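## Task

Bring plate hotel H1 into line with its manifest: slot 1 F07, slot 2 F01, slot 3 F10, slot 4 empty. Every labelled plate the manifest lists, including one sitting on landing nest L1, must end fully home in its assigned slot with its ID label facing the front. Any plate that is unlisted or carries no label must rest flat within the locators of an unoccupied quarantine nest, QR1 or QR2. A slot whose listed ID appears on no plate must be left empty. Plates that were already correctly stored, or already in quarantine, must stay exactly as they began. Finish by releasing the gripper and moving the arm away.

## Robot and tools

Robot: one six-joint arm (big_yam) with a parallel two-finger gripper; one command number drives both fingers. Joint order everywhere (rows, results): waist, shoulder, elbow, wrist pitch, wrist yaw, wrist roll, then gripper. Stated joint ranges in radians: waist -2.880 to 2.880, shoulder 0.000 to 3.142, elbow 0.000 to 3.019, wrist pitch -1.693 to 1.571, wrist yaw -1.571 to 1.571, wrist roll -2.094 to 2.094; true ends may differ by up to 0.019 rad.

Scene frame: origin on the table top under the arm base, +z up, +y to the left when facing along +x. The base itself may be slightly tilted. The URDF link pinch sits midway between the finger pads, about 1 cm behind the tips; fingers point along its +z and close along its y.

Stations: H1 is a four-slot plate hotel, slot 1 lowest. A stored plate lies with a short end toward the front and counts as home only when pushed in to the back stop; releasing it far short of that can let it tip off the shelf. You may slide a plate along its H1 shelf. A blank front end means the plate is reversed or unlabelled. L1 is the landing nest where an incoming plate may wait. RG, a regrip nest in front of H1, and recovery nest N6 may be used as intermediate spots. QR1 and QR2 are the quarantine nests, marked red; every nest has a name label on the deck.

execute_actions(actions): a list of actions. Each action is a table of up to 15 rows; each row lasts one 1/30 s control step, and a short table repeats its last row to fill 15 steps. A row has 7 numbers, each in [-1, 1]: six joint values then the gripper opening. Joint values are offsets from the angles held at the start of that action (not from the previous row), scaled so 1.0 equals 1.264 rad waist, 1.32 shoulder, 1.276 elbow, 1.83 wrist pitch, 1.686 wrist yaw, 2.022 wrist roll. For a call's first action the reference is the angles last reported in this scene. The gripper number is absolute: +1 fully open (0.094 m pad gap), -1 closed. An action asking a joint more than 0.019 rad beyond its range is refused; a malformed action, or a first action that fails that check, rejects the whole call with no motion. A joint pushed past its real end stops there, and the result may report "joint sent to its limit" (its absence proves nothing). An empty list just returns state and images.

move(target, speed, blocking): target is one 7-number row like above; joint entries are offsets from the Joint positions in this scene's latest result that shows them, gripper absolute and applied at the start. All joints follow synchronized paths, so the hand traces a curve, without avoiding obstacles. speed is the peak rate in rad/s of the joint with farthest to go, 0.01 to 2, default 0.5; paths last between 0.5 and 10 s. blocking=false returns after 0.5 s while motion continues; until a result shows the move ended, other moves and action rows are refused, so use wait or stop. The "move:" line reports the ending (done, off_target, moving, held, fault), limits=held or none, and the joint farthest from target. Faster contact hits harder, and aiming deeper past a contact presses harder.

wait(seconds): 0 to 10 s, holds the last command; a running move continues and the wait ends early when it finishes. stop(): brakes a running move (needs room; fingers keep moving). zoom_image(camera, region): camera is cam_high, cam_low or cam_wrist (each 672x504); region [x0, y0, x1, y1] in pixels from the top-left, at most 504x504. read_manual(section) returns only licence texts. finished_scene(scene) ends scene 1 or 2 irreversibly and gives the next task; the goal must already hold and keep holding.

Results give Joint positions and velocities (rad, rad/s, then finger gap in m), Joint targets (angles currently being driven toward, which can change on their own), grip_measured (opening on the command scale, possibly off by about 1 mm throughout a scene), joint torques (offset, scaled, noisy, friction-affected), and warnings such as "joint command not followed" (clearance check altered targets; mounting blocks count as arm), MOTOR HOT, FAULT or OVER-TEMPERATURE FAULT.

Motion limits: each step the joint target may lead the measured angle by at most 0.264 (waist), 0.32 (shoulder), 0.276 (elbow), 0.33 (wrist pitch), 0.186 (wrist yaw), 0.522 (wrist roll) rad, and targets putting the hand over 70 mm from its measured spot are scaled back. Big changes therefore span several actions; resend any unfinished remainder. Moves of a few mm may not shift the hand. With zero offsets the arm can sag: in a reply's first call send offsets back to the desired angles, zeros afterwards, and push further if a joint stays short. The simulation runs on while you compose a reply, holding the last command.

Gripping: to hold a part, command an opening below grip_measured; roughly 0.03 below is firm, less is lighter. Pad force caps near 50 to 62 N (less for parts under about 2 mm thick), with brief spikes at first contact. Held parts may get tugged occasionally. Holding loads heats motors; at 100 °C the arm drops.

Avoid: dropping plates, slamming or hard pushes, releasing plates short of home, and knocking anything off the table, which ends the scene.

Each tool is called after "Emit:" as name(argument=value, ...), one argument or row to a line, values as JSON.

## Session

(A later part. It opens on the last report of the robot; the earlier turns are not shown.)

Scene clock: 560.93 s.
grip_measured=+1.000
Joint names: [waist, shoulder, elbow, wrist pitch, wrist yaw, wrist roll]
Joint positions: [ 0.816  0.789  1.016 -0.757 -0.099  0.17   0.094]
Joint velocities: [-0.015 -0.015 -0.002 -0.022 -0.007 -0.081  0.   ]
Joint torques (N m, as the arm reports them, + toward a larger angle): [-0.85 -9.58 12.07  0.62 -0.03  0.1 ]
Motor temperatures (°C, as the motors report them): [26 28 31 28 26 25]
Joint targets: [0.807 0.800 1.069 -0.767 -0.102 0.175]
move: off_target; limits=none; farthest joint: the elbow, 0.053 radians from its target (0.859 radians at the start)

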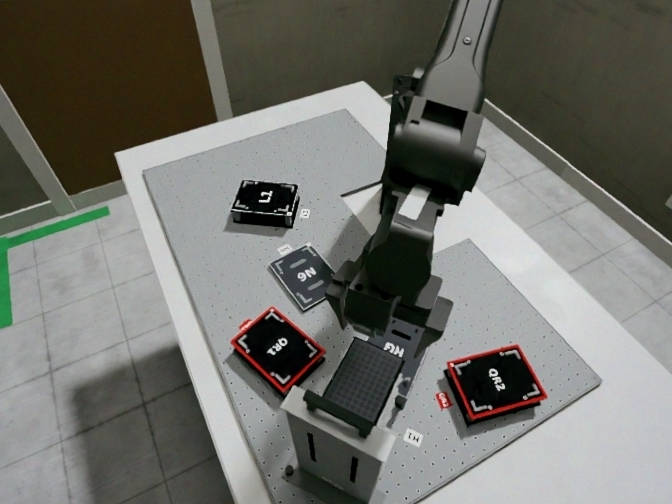

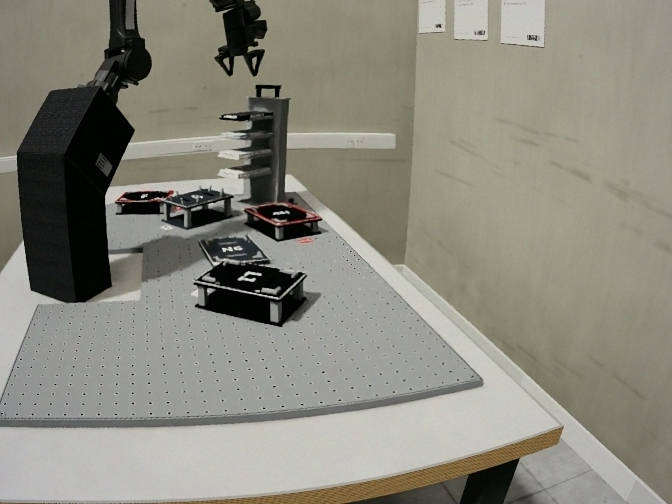

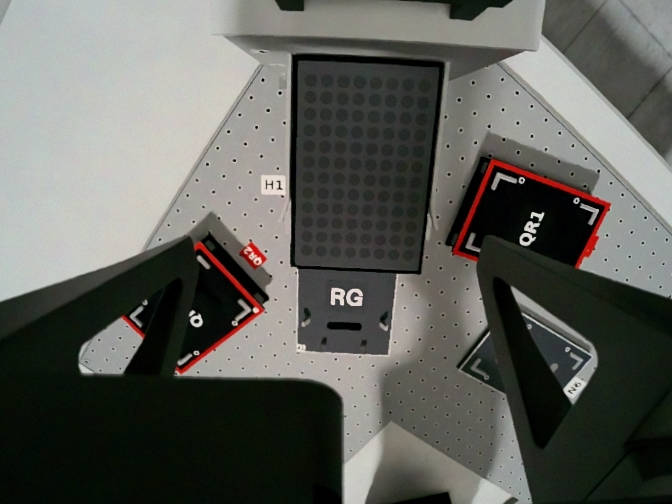

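Emit:
move(
  target=[-0.0134, 0.1515, 0.083, -0.0104, -0.0036, 0.0064, 1],
  speed=0.4,
)

Scene clock: 573.33 s.
grip_measured=+1.000
Joint names: [waist, shoulder, elbow, wrist pitch, wrist yaw, wrist roll]
Joint positions: [ 0.809  0.991  1.069 -0.765 -0.103  0.174  0.094]
Joint velocities: [-0.015  0.015 -0.007  0.017  0.022 -0.051  0.   ]
Joint torques (N m, as the arm reports them, + toward a larger angle): [ -1.63 -12.55  11.22   0.22  -0.02   0.13]
Motor temperatures (°C, as the motors report them): [26 28 34 28 26 25]
Joint targets: [0.799 0.989 1.122 -0.775 -0.105 0.182]
move: off_target; limits=none; farthest joint: the elbow, 0.053 radians from its target (0.105 radians at the start)

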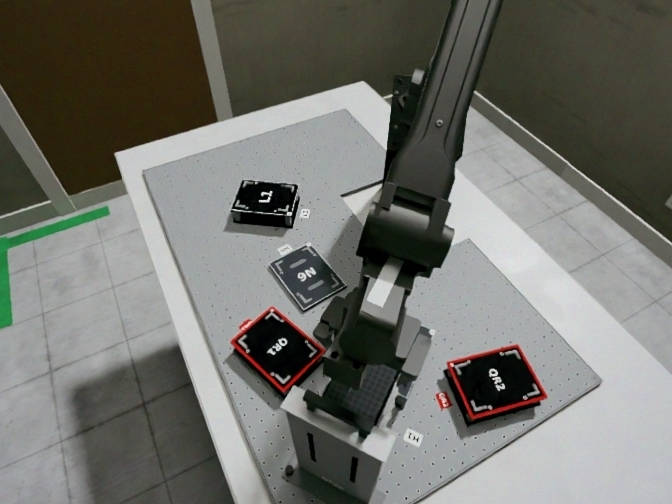

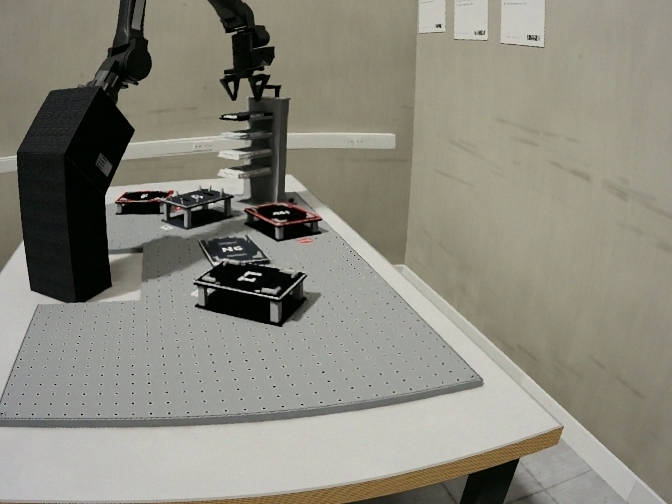

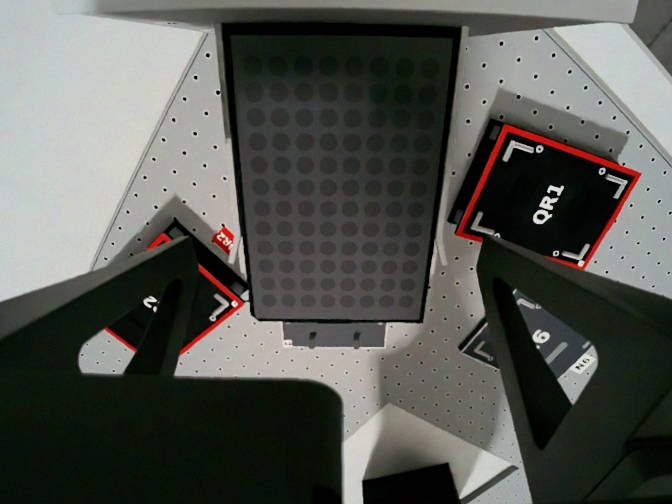

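Emit:
zoom_image(
  camera="cam_wrist",
  region=[200, 0, 300, 340],
)

Emit:
zoom_image(
  camera="cam_wrist",
  region=[390, 0, 490, 340],
)

Emit:
zoom_image(
  camera="cam_low",
  region=[205, 60, 305, 150],
)

Region (200, 0, 300, 340) of cam_wrist's 672x504 image, scaled by 1.482, with more detail than that image has; it fills the left 148 columns of this view, and the rest is white.

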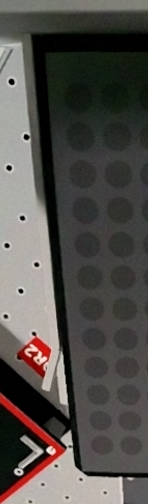

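Region (390, 0, 490, 340) of cam_wrist's 672x504 image, scaled by 1.482, with more detail than that image has; it fills the left 148 columns of this view, and the rest is white.

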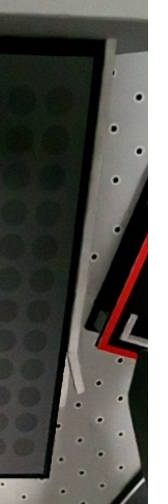

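Region (205, 60, 305, 150) of cam_low's 672x504 image, scaled by 5.040, with more detail than that image has; it fills the top 454 rows of this view, and the rest is white.

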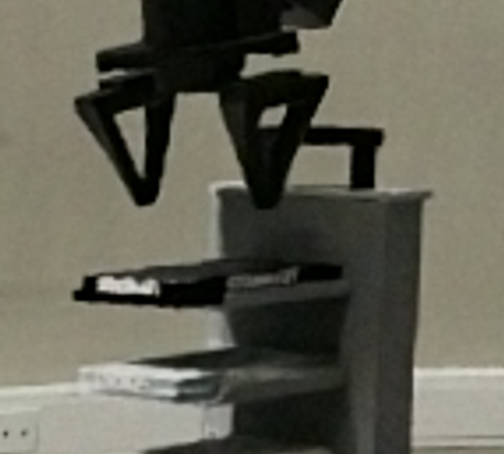

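Emit:
move(
  target=[0.0127, 0.046, -0.0118, 0.0454, 0.0058, 0.0067, 1],
  speed=0.15,
)

Scene clock: 613.80 s.
grip_measured=+1.000
Joint names: [waist, shoulder, elbow, wrist pitch, wrist yaw, wrist roll]
Joint positions: [ 0.815  1.045  1.06  -0.696 -0.095  0.179  0.094]
Joint velocities: [0.005 0.024 0.007 0.002 0.022 0.007 0.   ]
Joint torques (N m, as the arm reports them, + toward a larger angle): [  0.46 -11.97   6.43   1.53   0.22   0.1 ]
Motor temperatures (°C, as the motors report them): [26 29 37 28 26 25]
Joint targets: [0.825 1.052 1.054 -0.682 -0.093 0.188]
move: done; limits=none; farthest joint: the wrist pitch, 0.014 radians from its target (0.083 radians at the start)

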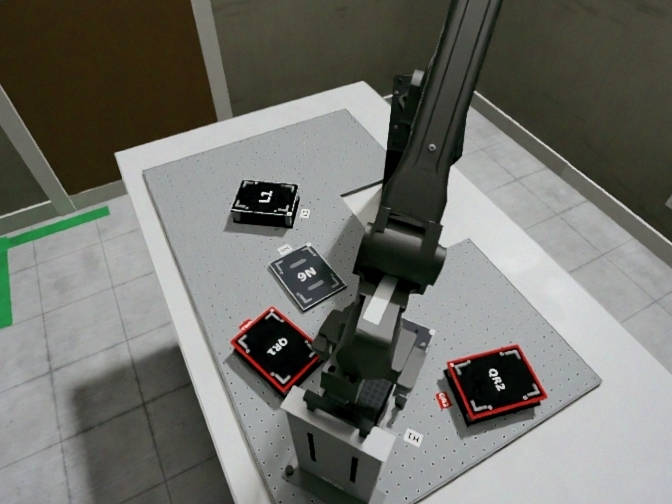

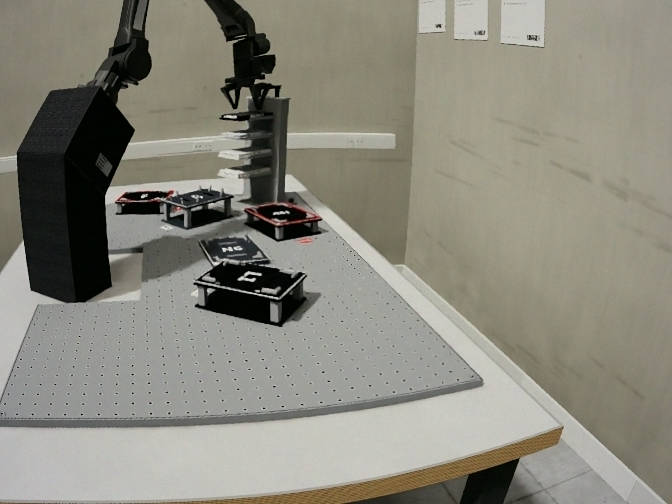

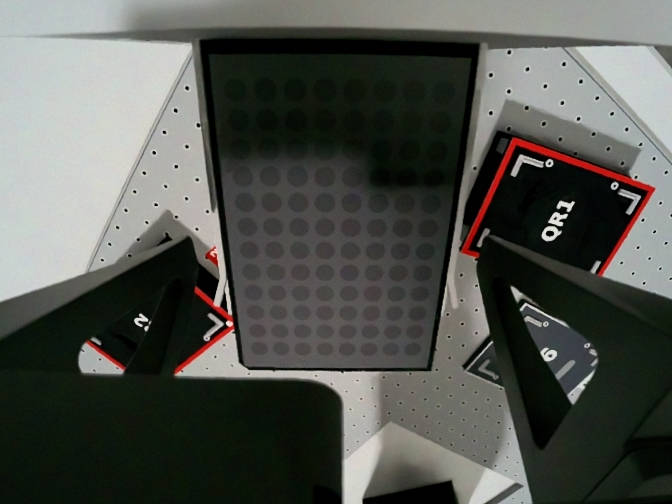

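Emit:
zoom_image(
  camera="cam_wrist",
  region=[180, 30, 500, 380],
)

Emit:
zoom_image(
  camera="cam_low",
  region=[205, 60, 305, 150],
)

Region (180, 30, 500, 380) of cam_wrist's 672x504 image, scaled by 1.440, with more detail than that image has; it fills the left 461 columns of this view, and the rest is white.

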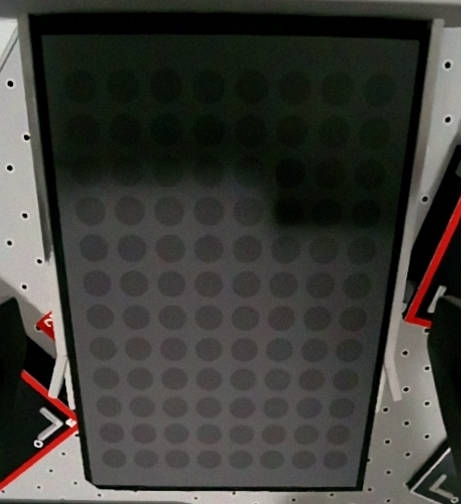

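Region (205, 60, 305, 150) of cam_low's 672x504 image, scaled by 5.040, with more detail than that image has; it fills the top 454 rows of this view, and the rest is white.

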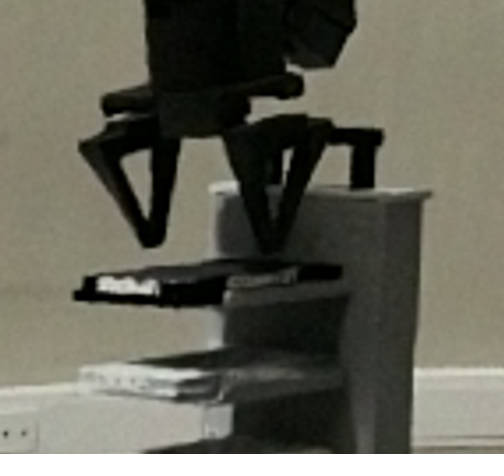

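Emit:
move(
  target=[0.0115, 0.0288, -0.0086, 0.0274, 0.0033, 0.0059, 1],
  speed=0.1,
)

Scene clock: 638.10 s.
grip_measured=+1.000
Joint names: [waist, shoulder, elbow, wrist pitch, wrist yaw, wrist roll]
Joint positions: [ 0.82   1.075  1.06  -0.659 -0.093  0.183  0.094]
Joint velocities: [-0.005 -0.015  0.002  0.007 -0.022  0.007  0.   ]
Joint torques (N m, as the arm reports them, + toward a larger angle): [  0.2  -12.35   5.77   1.54   0.19   0.11]
Motor temperatures (°C, as the motors report them): [26 29 34 28 26 25]
Joint targets: [0.830 1.083 1.049 -0.646 -0.090 0.191]
move: done; limits=none; farthest joint: the wrist pitch, 0.013 radians from its target (0.050 radians at the start)

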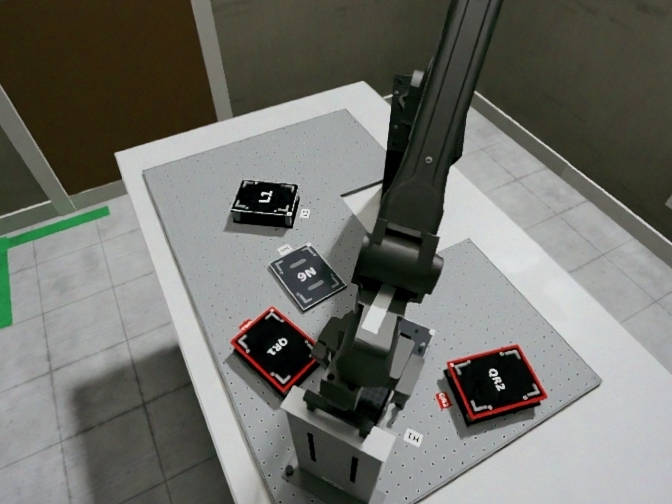

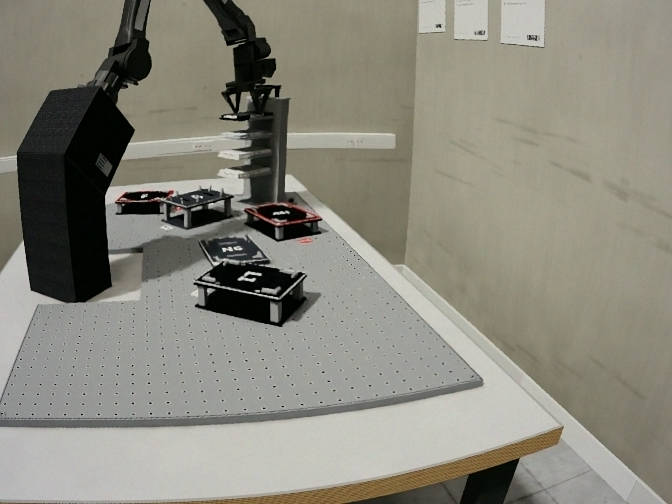

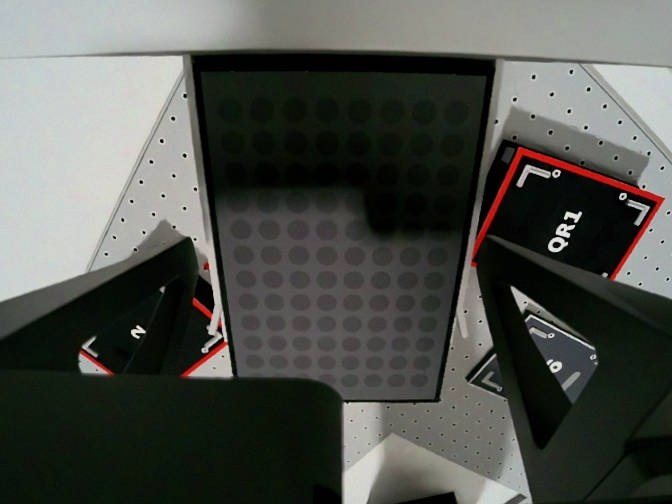

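Emit:
zoom_image(
  camera="cam_wrist",
  region=[170, 40, 510, 410],
)

Emit:
zoom_image(
  camera="cam_low",
  region=[205, 60, 305, 150],
)

Region (170, 40, 510, 410) of cam_wrist's 672x504 image, scaled by 1.362, with more detail than that image has; it fills the left 463 columns of this view, and the rest is white.

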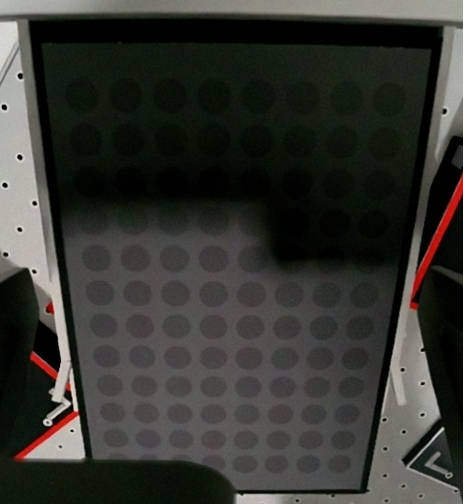

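Region (205, 60, 305, 150) of cam_low's 672x504 image, scaled by 5.040, with more detail than that image has; it fills the top 454 rows of this view, and the rest is white.

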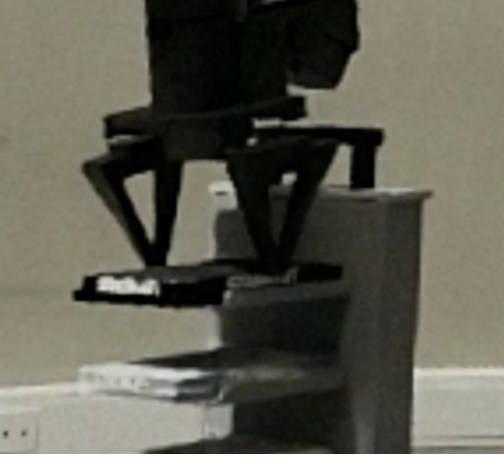

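Emit:
move(
  target=[0.0, 0.0106, -0.011, 0.004, 0.0, 0.0, 1],
  speed=0.05,
)

Scene clock: 664.77 s.
grip_measured=+1.000
Joint names: [waist, shoulder, elbow, wrist pitch, wrist yaw, wrist roll]
Joint positions: [ 0.82   1.078  1.053 -0.659 -0.093  0.183  0.094]
Joint velocities: [-0.005 -0.015 -0.032 -0.007  0.022 -0.066  0.   ]
Joint torques (N m, as the arm reports them, + toward a larger angle): [ -0.9  -11.98   6.03   1.19   0.09   0.04]
Motor temperatures (°C, as the motors report them): [26 29 33 28 26 25]
Joint targets: [0.820 1.089 1.046 -0.652 -0.093 0.183]
move: done; limits=none; farthest joint: the shoulder, 0.011 radians from its target (0.014 radians at the start)

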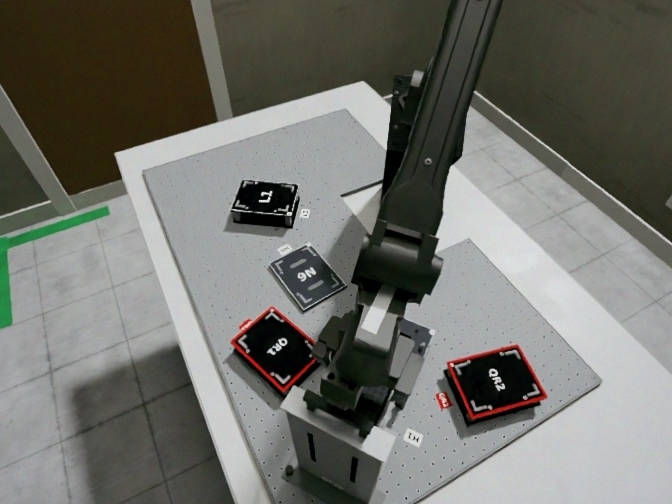

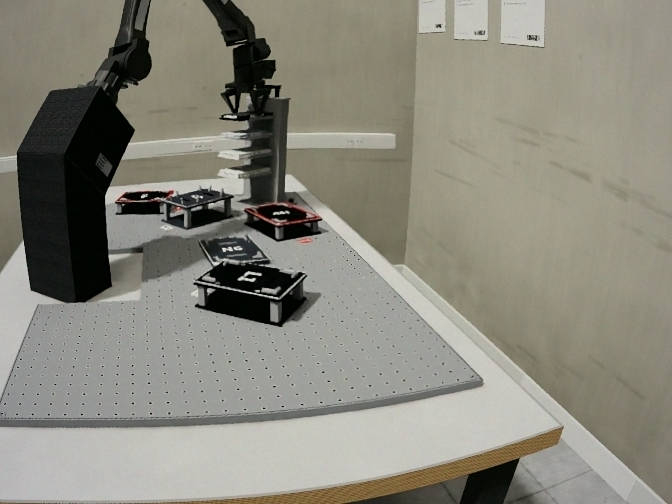

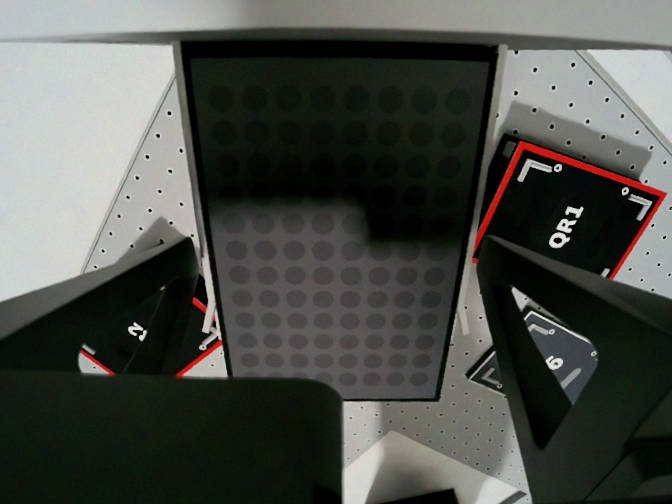

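Emit:
zoom_image(
  camera="cam_wrist",
  region=[170, 170, 510, 340],
)

Emit:
zoom_image(
  camera="cam_low",
  region=[205, 60, 305, 150],
)

Region (170, 170, 510, 340) of cam_wrist's 672x504 image, scaled by 1.482, with more detail than that image has.

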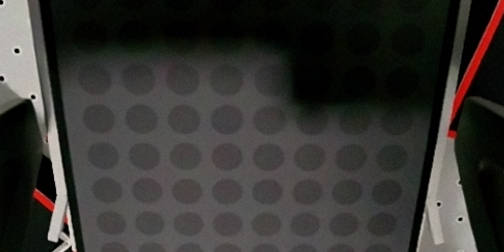

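Region (205, 60, 305, 150) of cam_low's 672x504 image, scaled by 5.040, with more detail than that image has; it fills the top 454 rows of this view, and the rest is white.

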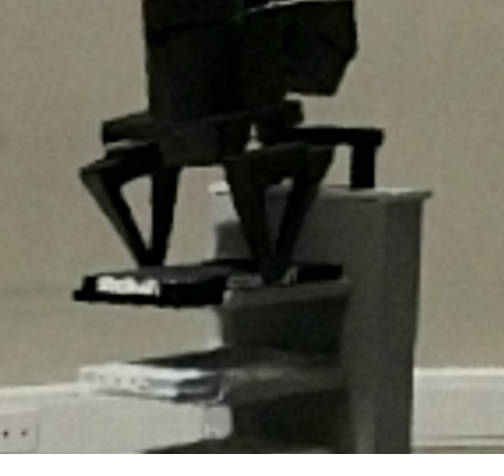

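Emit:
move(
  target=[0.0, 0.0106, -0.003, 0.004, 0.0, 0.0, 1],
  speed=0.05,
)

Emit:
zoom_image(
  camera="cam_low",
  region=[205, 60, 305, 150],
)

Emit:
zoom_image(
  camera="cam_wrist",
  region=[170, 170, 510, 340],
)

Scene clock: 679.63 s.
grip_measured=+1.000
Joint names: [waist, shoulder, elbow, wrist pitch, wrist yaw, wrist roll]
Joint positions: [ 0.82   1.08   1.053 -0.659 -0.093  0.183  0.094]
Joint velocities: [-0.005  0.005  0.002  0.012 -0.022 -0.007  0.   ]
Joint torques (N m, as the arm reports them, + toward a larger angle): [ -0.96 -11.87   6.24   1.17   0.1    0.05]
Motor temperatures (°C, as the motors report them): [26 29 33 28 26 25]
Joint targets: [0.820 1.092 1.049 -0.652 -0.093 0.183]
move: done; limits=none; farthest joint: the shoulder, 0.012 radians from its target (0.014 radians at the start)

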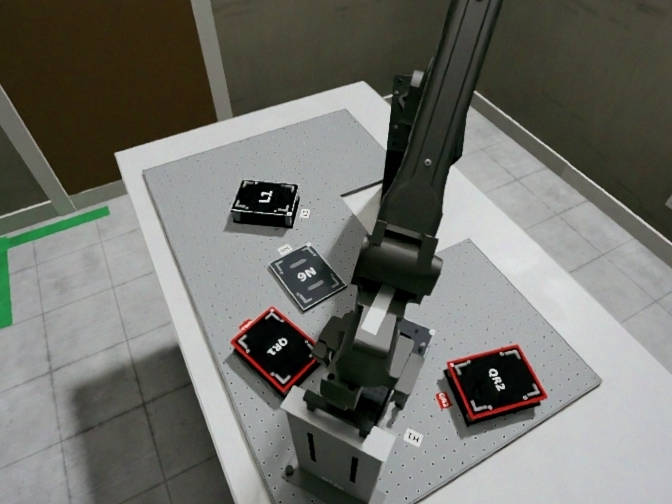

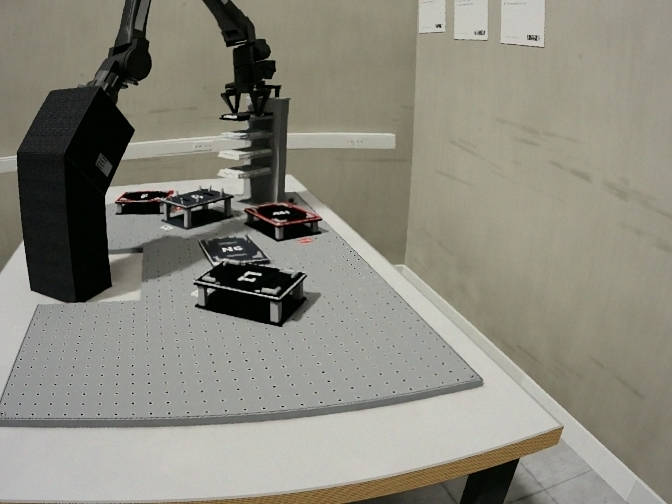

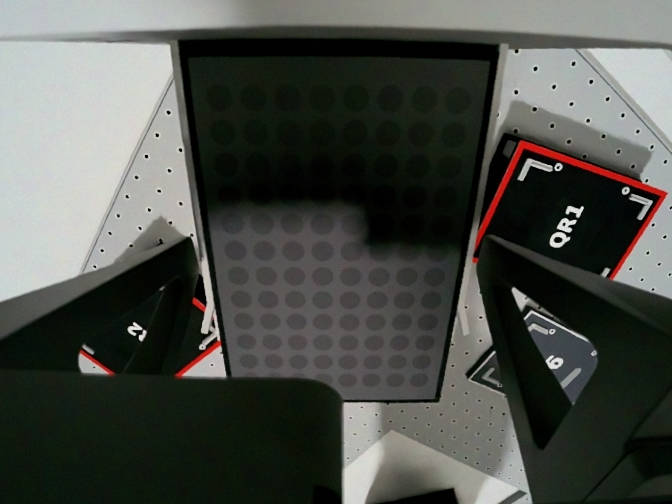

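Region (205, 60, 305, 150) of cam_low's 672x504 image, scaled by 5.040, with more detail than that image has; it fills the top 454 rows of this view, and the rest is white.

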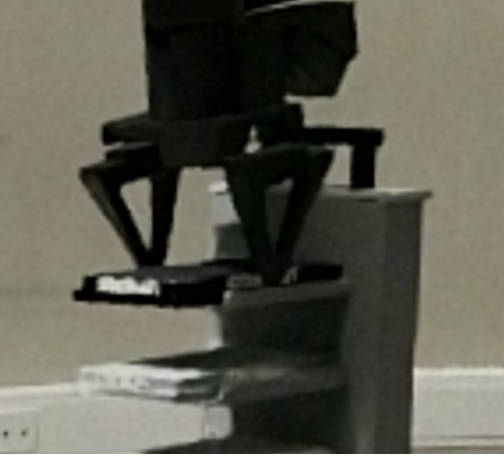

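Region (170, 170, 510, 340) of cam_wrist's 672x504 image, scaled by 1.482, with more detail than that image has.

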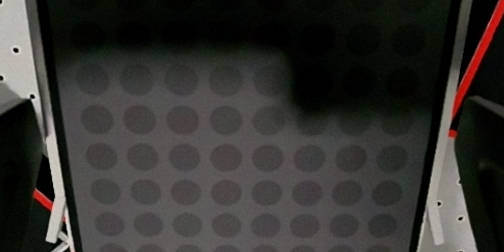

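Emit:
execute_actions(
  actions=[
    [[0,0,0,0,0,0,0.95],[0,0,0,0,0,0,0.93],[0,0,0,0,0,0,0.91],[0,0,0,0,0,0,0.89],[0,0,0,0,0,0,0.87],[0,0,0,0,0,0,0.85],[0,0,0,0,0,0,0.84],[0,0,0,0,0,0,0.83],[0,0,0,0,0,0,0.82],[0,0,0,0,0,0,0.81],[0,0,0,0,0,0,0.80],[0,0,0,0,0,0,0.79],[0,0,0,0,0,0,0.78],[0,0,0,0,0,0,0.77],[0,0,0,0,0,0,0.76]],
    [[0,0,0,0,0,0,0.75],[0,0,0,0,0,0,0.74],[0,0,0,0,0,0,0.73],[0,0,0,0,0,0,0.72],[0,0,0,0,0,0,0.71]],
  ],
)

Scene clock: 692.57 s.
grip_measured=+0.723
Joint names: [waist, shoulder, elbow, wrist pitch, wrist yaw, wrist roll]
Joint positions: [ 0.82   1.08   1.053 -0.659 -0.093  0.183  0.081]
Joint velocities: [-0.005  0.005  0.012 -0.007 -0.007  0.007 -0.002]
Joint torques (N m, as the arm reports them, + toward a larger angle): [ -0.49 -13.28   6.63   0.92   0.12   0.01]
Motor temperatures (°C, as the motors report them): [26 29 33 28 26 25]
Joint targets: [0.820 1.080 1.053 -0.659 -0.093 0.183]

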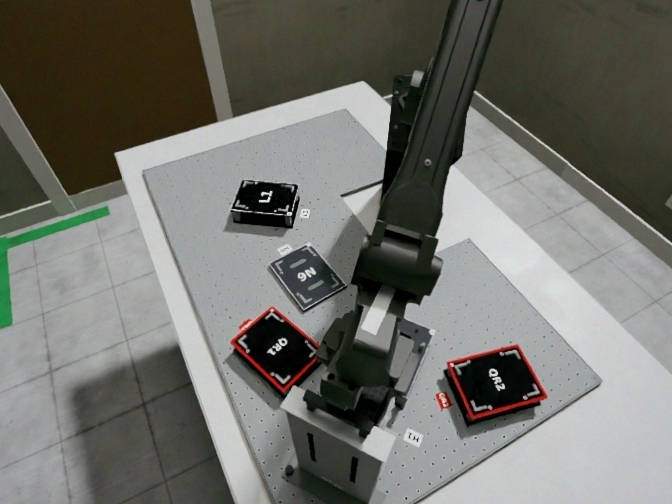

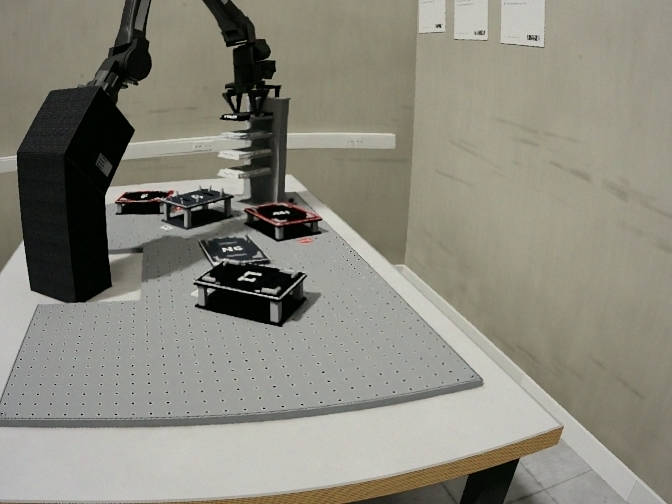

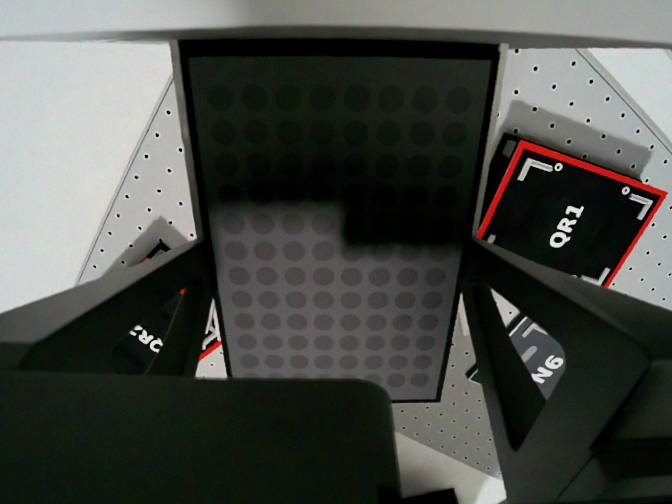

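Emit:
execute_actions(
  actions=[
    [[0,0,0,0,0,0,0.70],[0,0,0,0,0,0,0.69],[0,0,0,0,0,0,0.68]],
  ],
)

Emit:
move(
  target=[0.011, -0.075, -0.0517, -0.0208, 0.0042, 0.006, 0.68],
  speed=0.1,
)

Scene clock: 754.27 s.
grip_measured=+0.705
Joint names: [waist, shoulder, elbow, wrist pitch, wrist yaw, wrist roll]
Joint positions: [ 0.82   1.08   1.053 -0.659 -0.093  0.183  0.08 ]
Joint velocities: [-0.005 -0.005 -0.002 -0.002  0.007 -0.022 -0.   ]
Joint torques (N m, as the arm reports them, + toward a larger angle): [ -0.92 -13.19   6.62   0.86   0.1    0.04]
Motor temperatures (°C, as the motors report them): [26 30 34 28 26 25]
Joint targets: [0.820 1.080 1.053 -0.659 -0.093 0.183]

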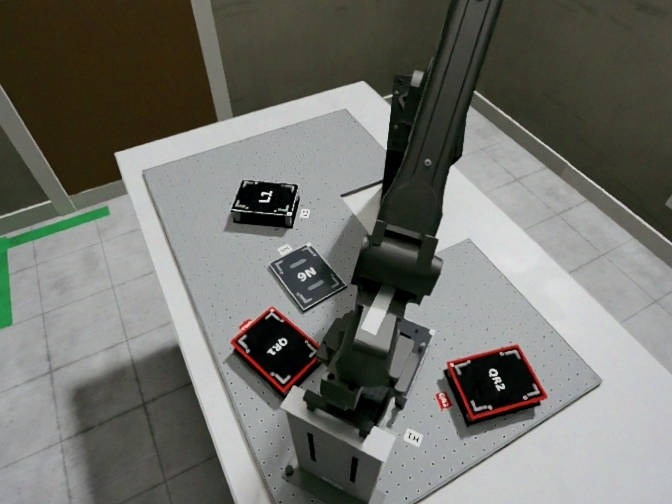

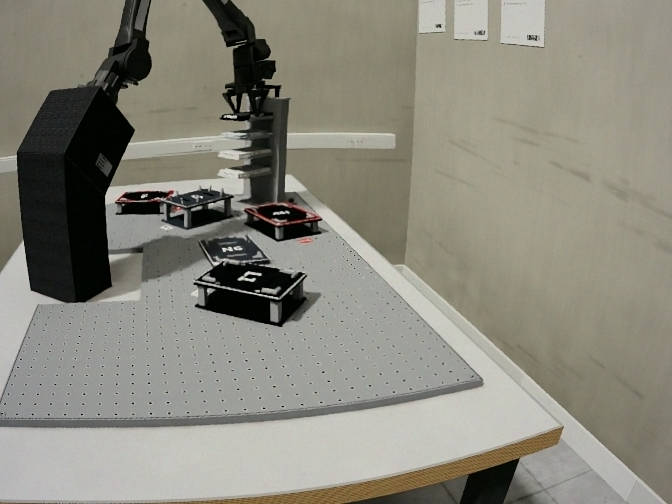

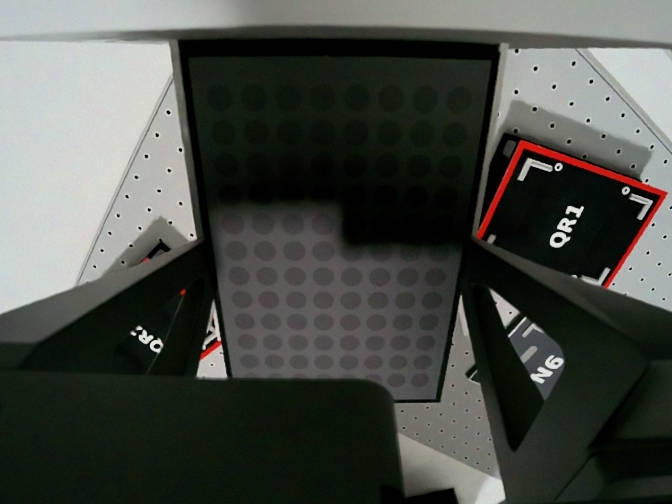

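Scene clock: 755.60 s.
grip_measured=+0.705
Joint names: [waist, shoulder, elbow, wrist pitch, wrist yaw, wrist roll]
Joint positions: [ 0.824  0.997  0.994 -0.688 -0.088  0.187  0.08 ]
Joint velocities: [ 0.005 -0.024  0.012  0.002 -0.007 -0.037  0.   ]
Joint torques (N m, as the arm reports them, + toward a larger angle): [  0.29 -13.2    6.09   0.53   0.21   0.11]
Motor temperatures (°C, as the motors report them): [26 30 34 28 26 25]
Joint targets: [0.834 0.981 0.987 -0.697 -0.086 0.195]
move: done; limits=none; farthest joint: the shoulder, 0.016 radians from its target (0.099 radians at the start)

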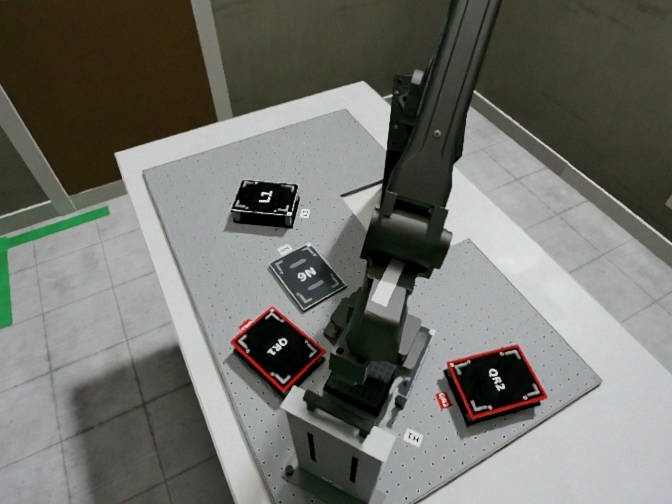

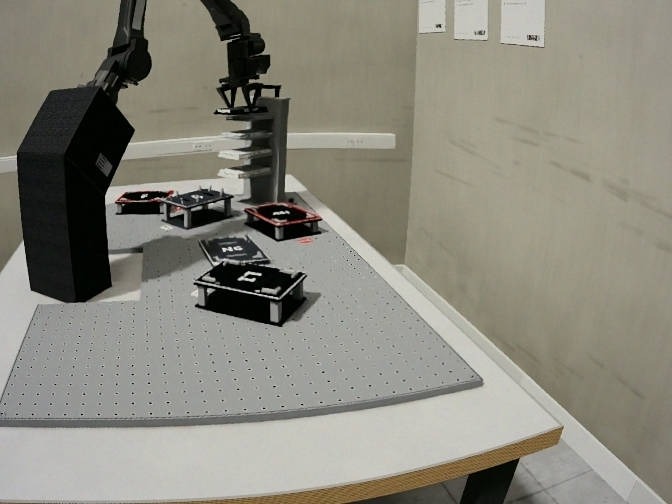

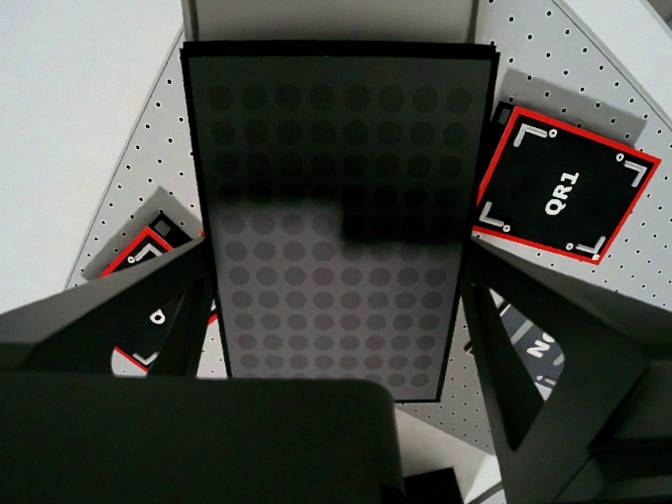

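Emit:
move(
  target=[-0.2872, 0.0277, 0.0, -0.0869, -0.0763, 0.4367, 0.67],
  speed=0.5,
)

Scene clock: 809.63 s.
grip_measured=+0.705
Joint names: [waist, shoulder, elbow, wrist pitch, wrist yaw, wrist roll]
Joint positions: [ 0.469  1.025  0.994 -0.837 -0.215  1.061  0.08 ]
Joint velocities: [-0.015  0.005  0.007  0.012  0.051  0.022  0.001]
Joint torques (N m, as the arm reports them, + toward a larger angle): [-2.65 -9.82  6.29  0.11  0.11  0.14]
Motor temperatures (°C, as the motors report them): [26 30 34 28 26 25]
Joint targets: [0.461 1.034 0.994 -0.847 -0.217 1.070]
move: done; limits=none; farthest joint: the wrist pitch, 0.010 radians from its target (0.159 radians at the start)

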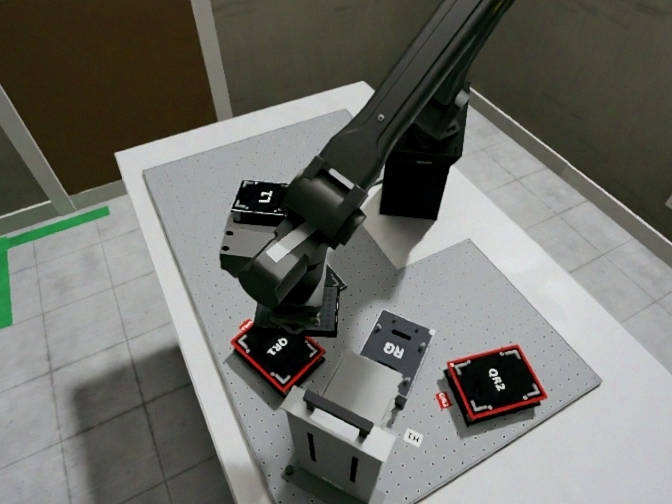

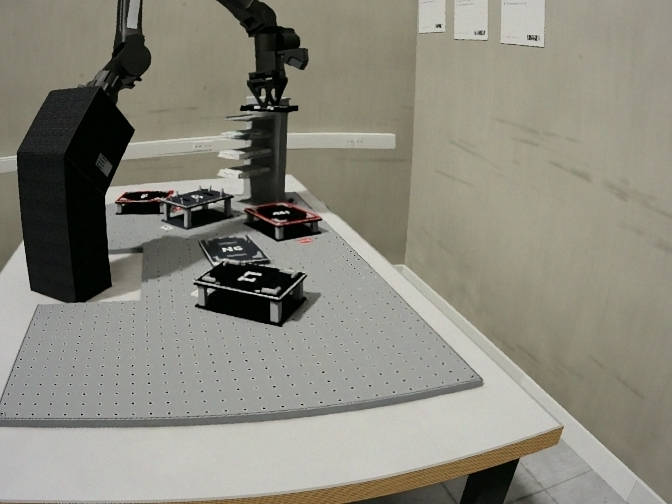

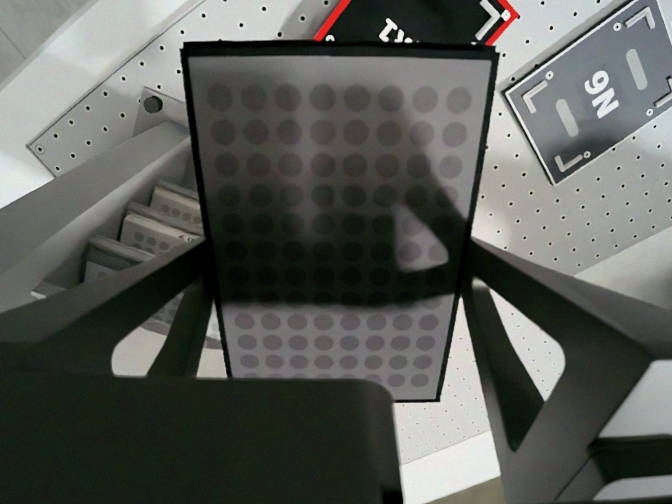

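Emit:
move(
  target=[-0.0295, 0.3477, -0.0337, 0.2268, 0.0178, 0.318, 0.67],
  speed=0.4,
)

Scene clock: 819.80 s.
grip_measured=+0.705
Joint names: [waist, shoulder, elbow, wrist pitch, wrist yaw, wrist roll]
Joint positions: [ 0.445  1.485  0.954 -0.433 -0.188  1.696  0.08 ]
Joint velocities: [-0.005 -0.015 -0.002 -0.007  0.022  0.037 -0.001]
Joint torques (N m, as the arm reports them, + toward a larger angle): [ -5.27 -12.24   2.78   0.79   0.38   0.18]
Motor temperatures (°C, as the motors report them): [26 30 34 28 26 25]
Joint targets: [0.431 1.484 0.951 -0.422 -0.185 1.705]
move: done; limits=none; farthest joint: the waist, 0.014 radians from its target (0.037 radians at the start)

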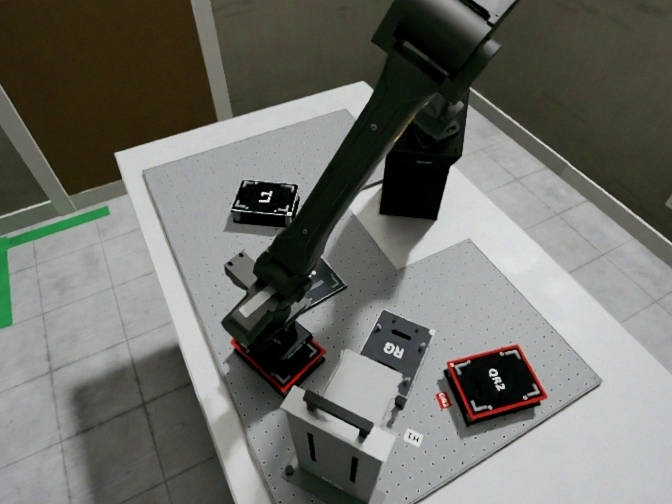

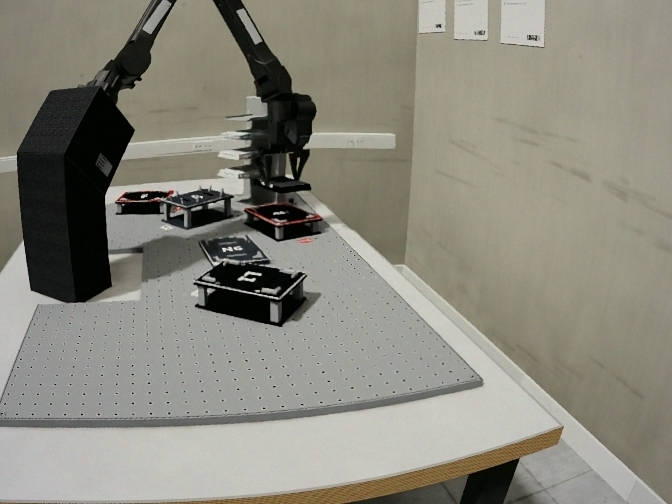

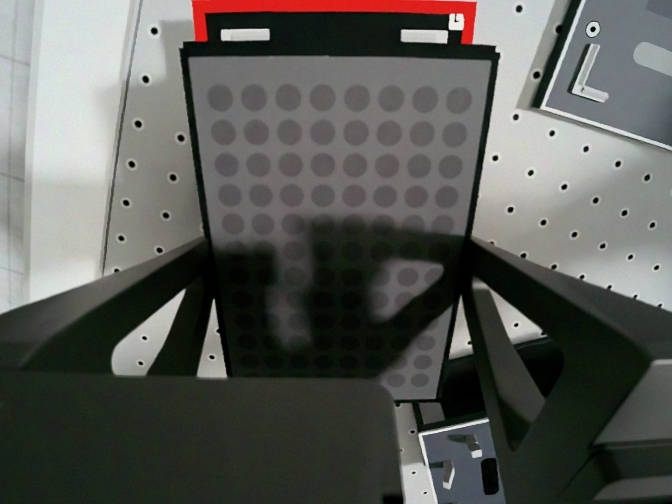

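Emit:
zoom_image(
  camera="cam_wrist",
  region=[170, 0, 510, 70],
)

Emit:
zoom_image(
  camera="cam_low",
  region=[225, 140, 345, 250],
)

Emit:
zoom_image(
  camera="cam_high",
  region=[200, 280, 360, 410],
)

Region (170, 0, 510, 70) of cam_wrist's 672x504 image, scaled by 1.482, with more detail than that image has; it fills the top 104 rows of this view, and the rest is white.

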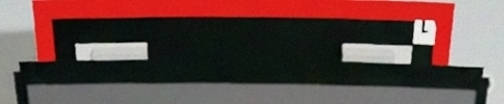

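Region (225, 140, 345, 250) of cam_low's 672x504 image, scaled by 4.200, with more detail than that image has; it fills the top 462 rows of this view, and the rest is white.

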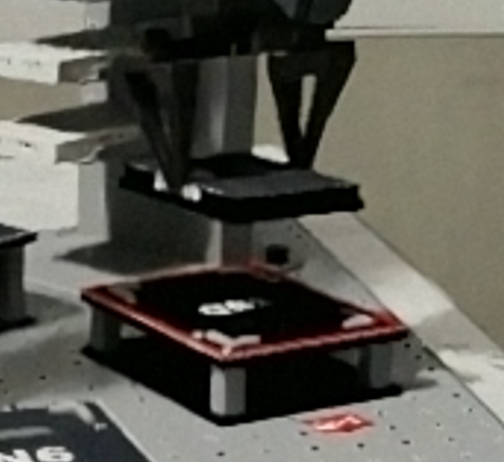

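Region (200, 280, 360, 410) of cam_high's 672x504 image, scaled by 3.150, with more detail than that image has; it fills the top 410 rows of this view, and the rest is white.

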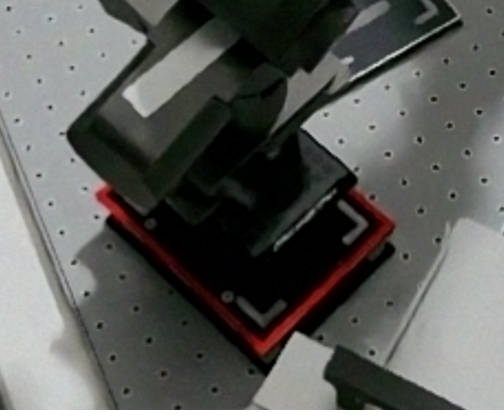

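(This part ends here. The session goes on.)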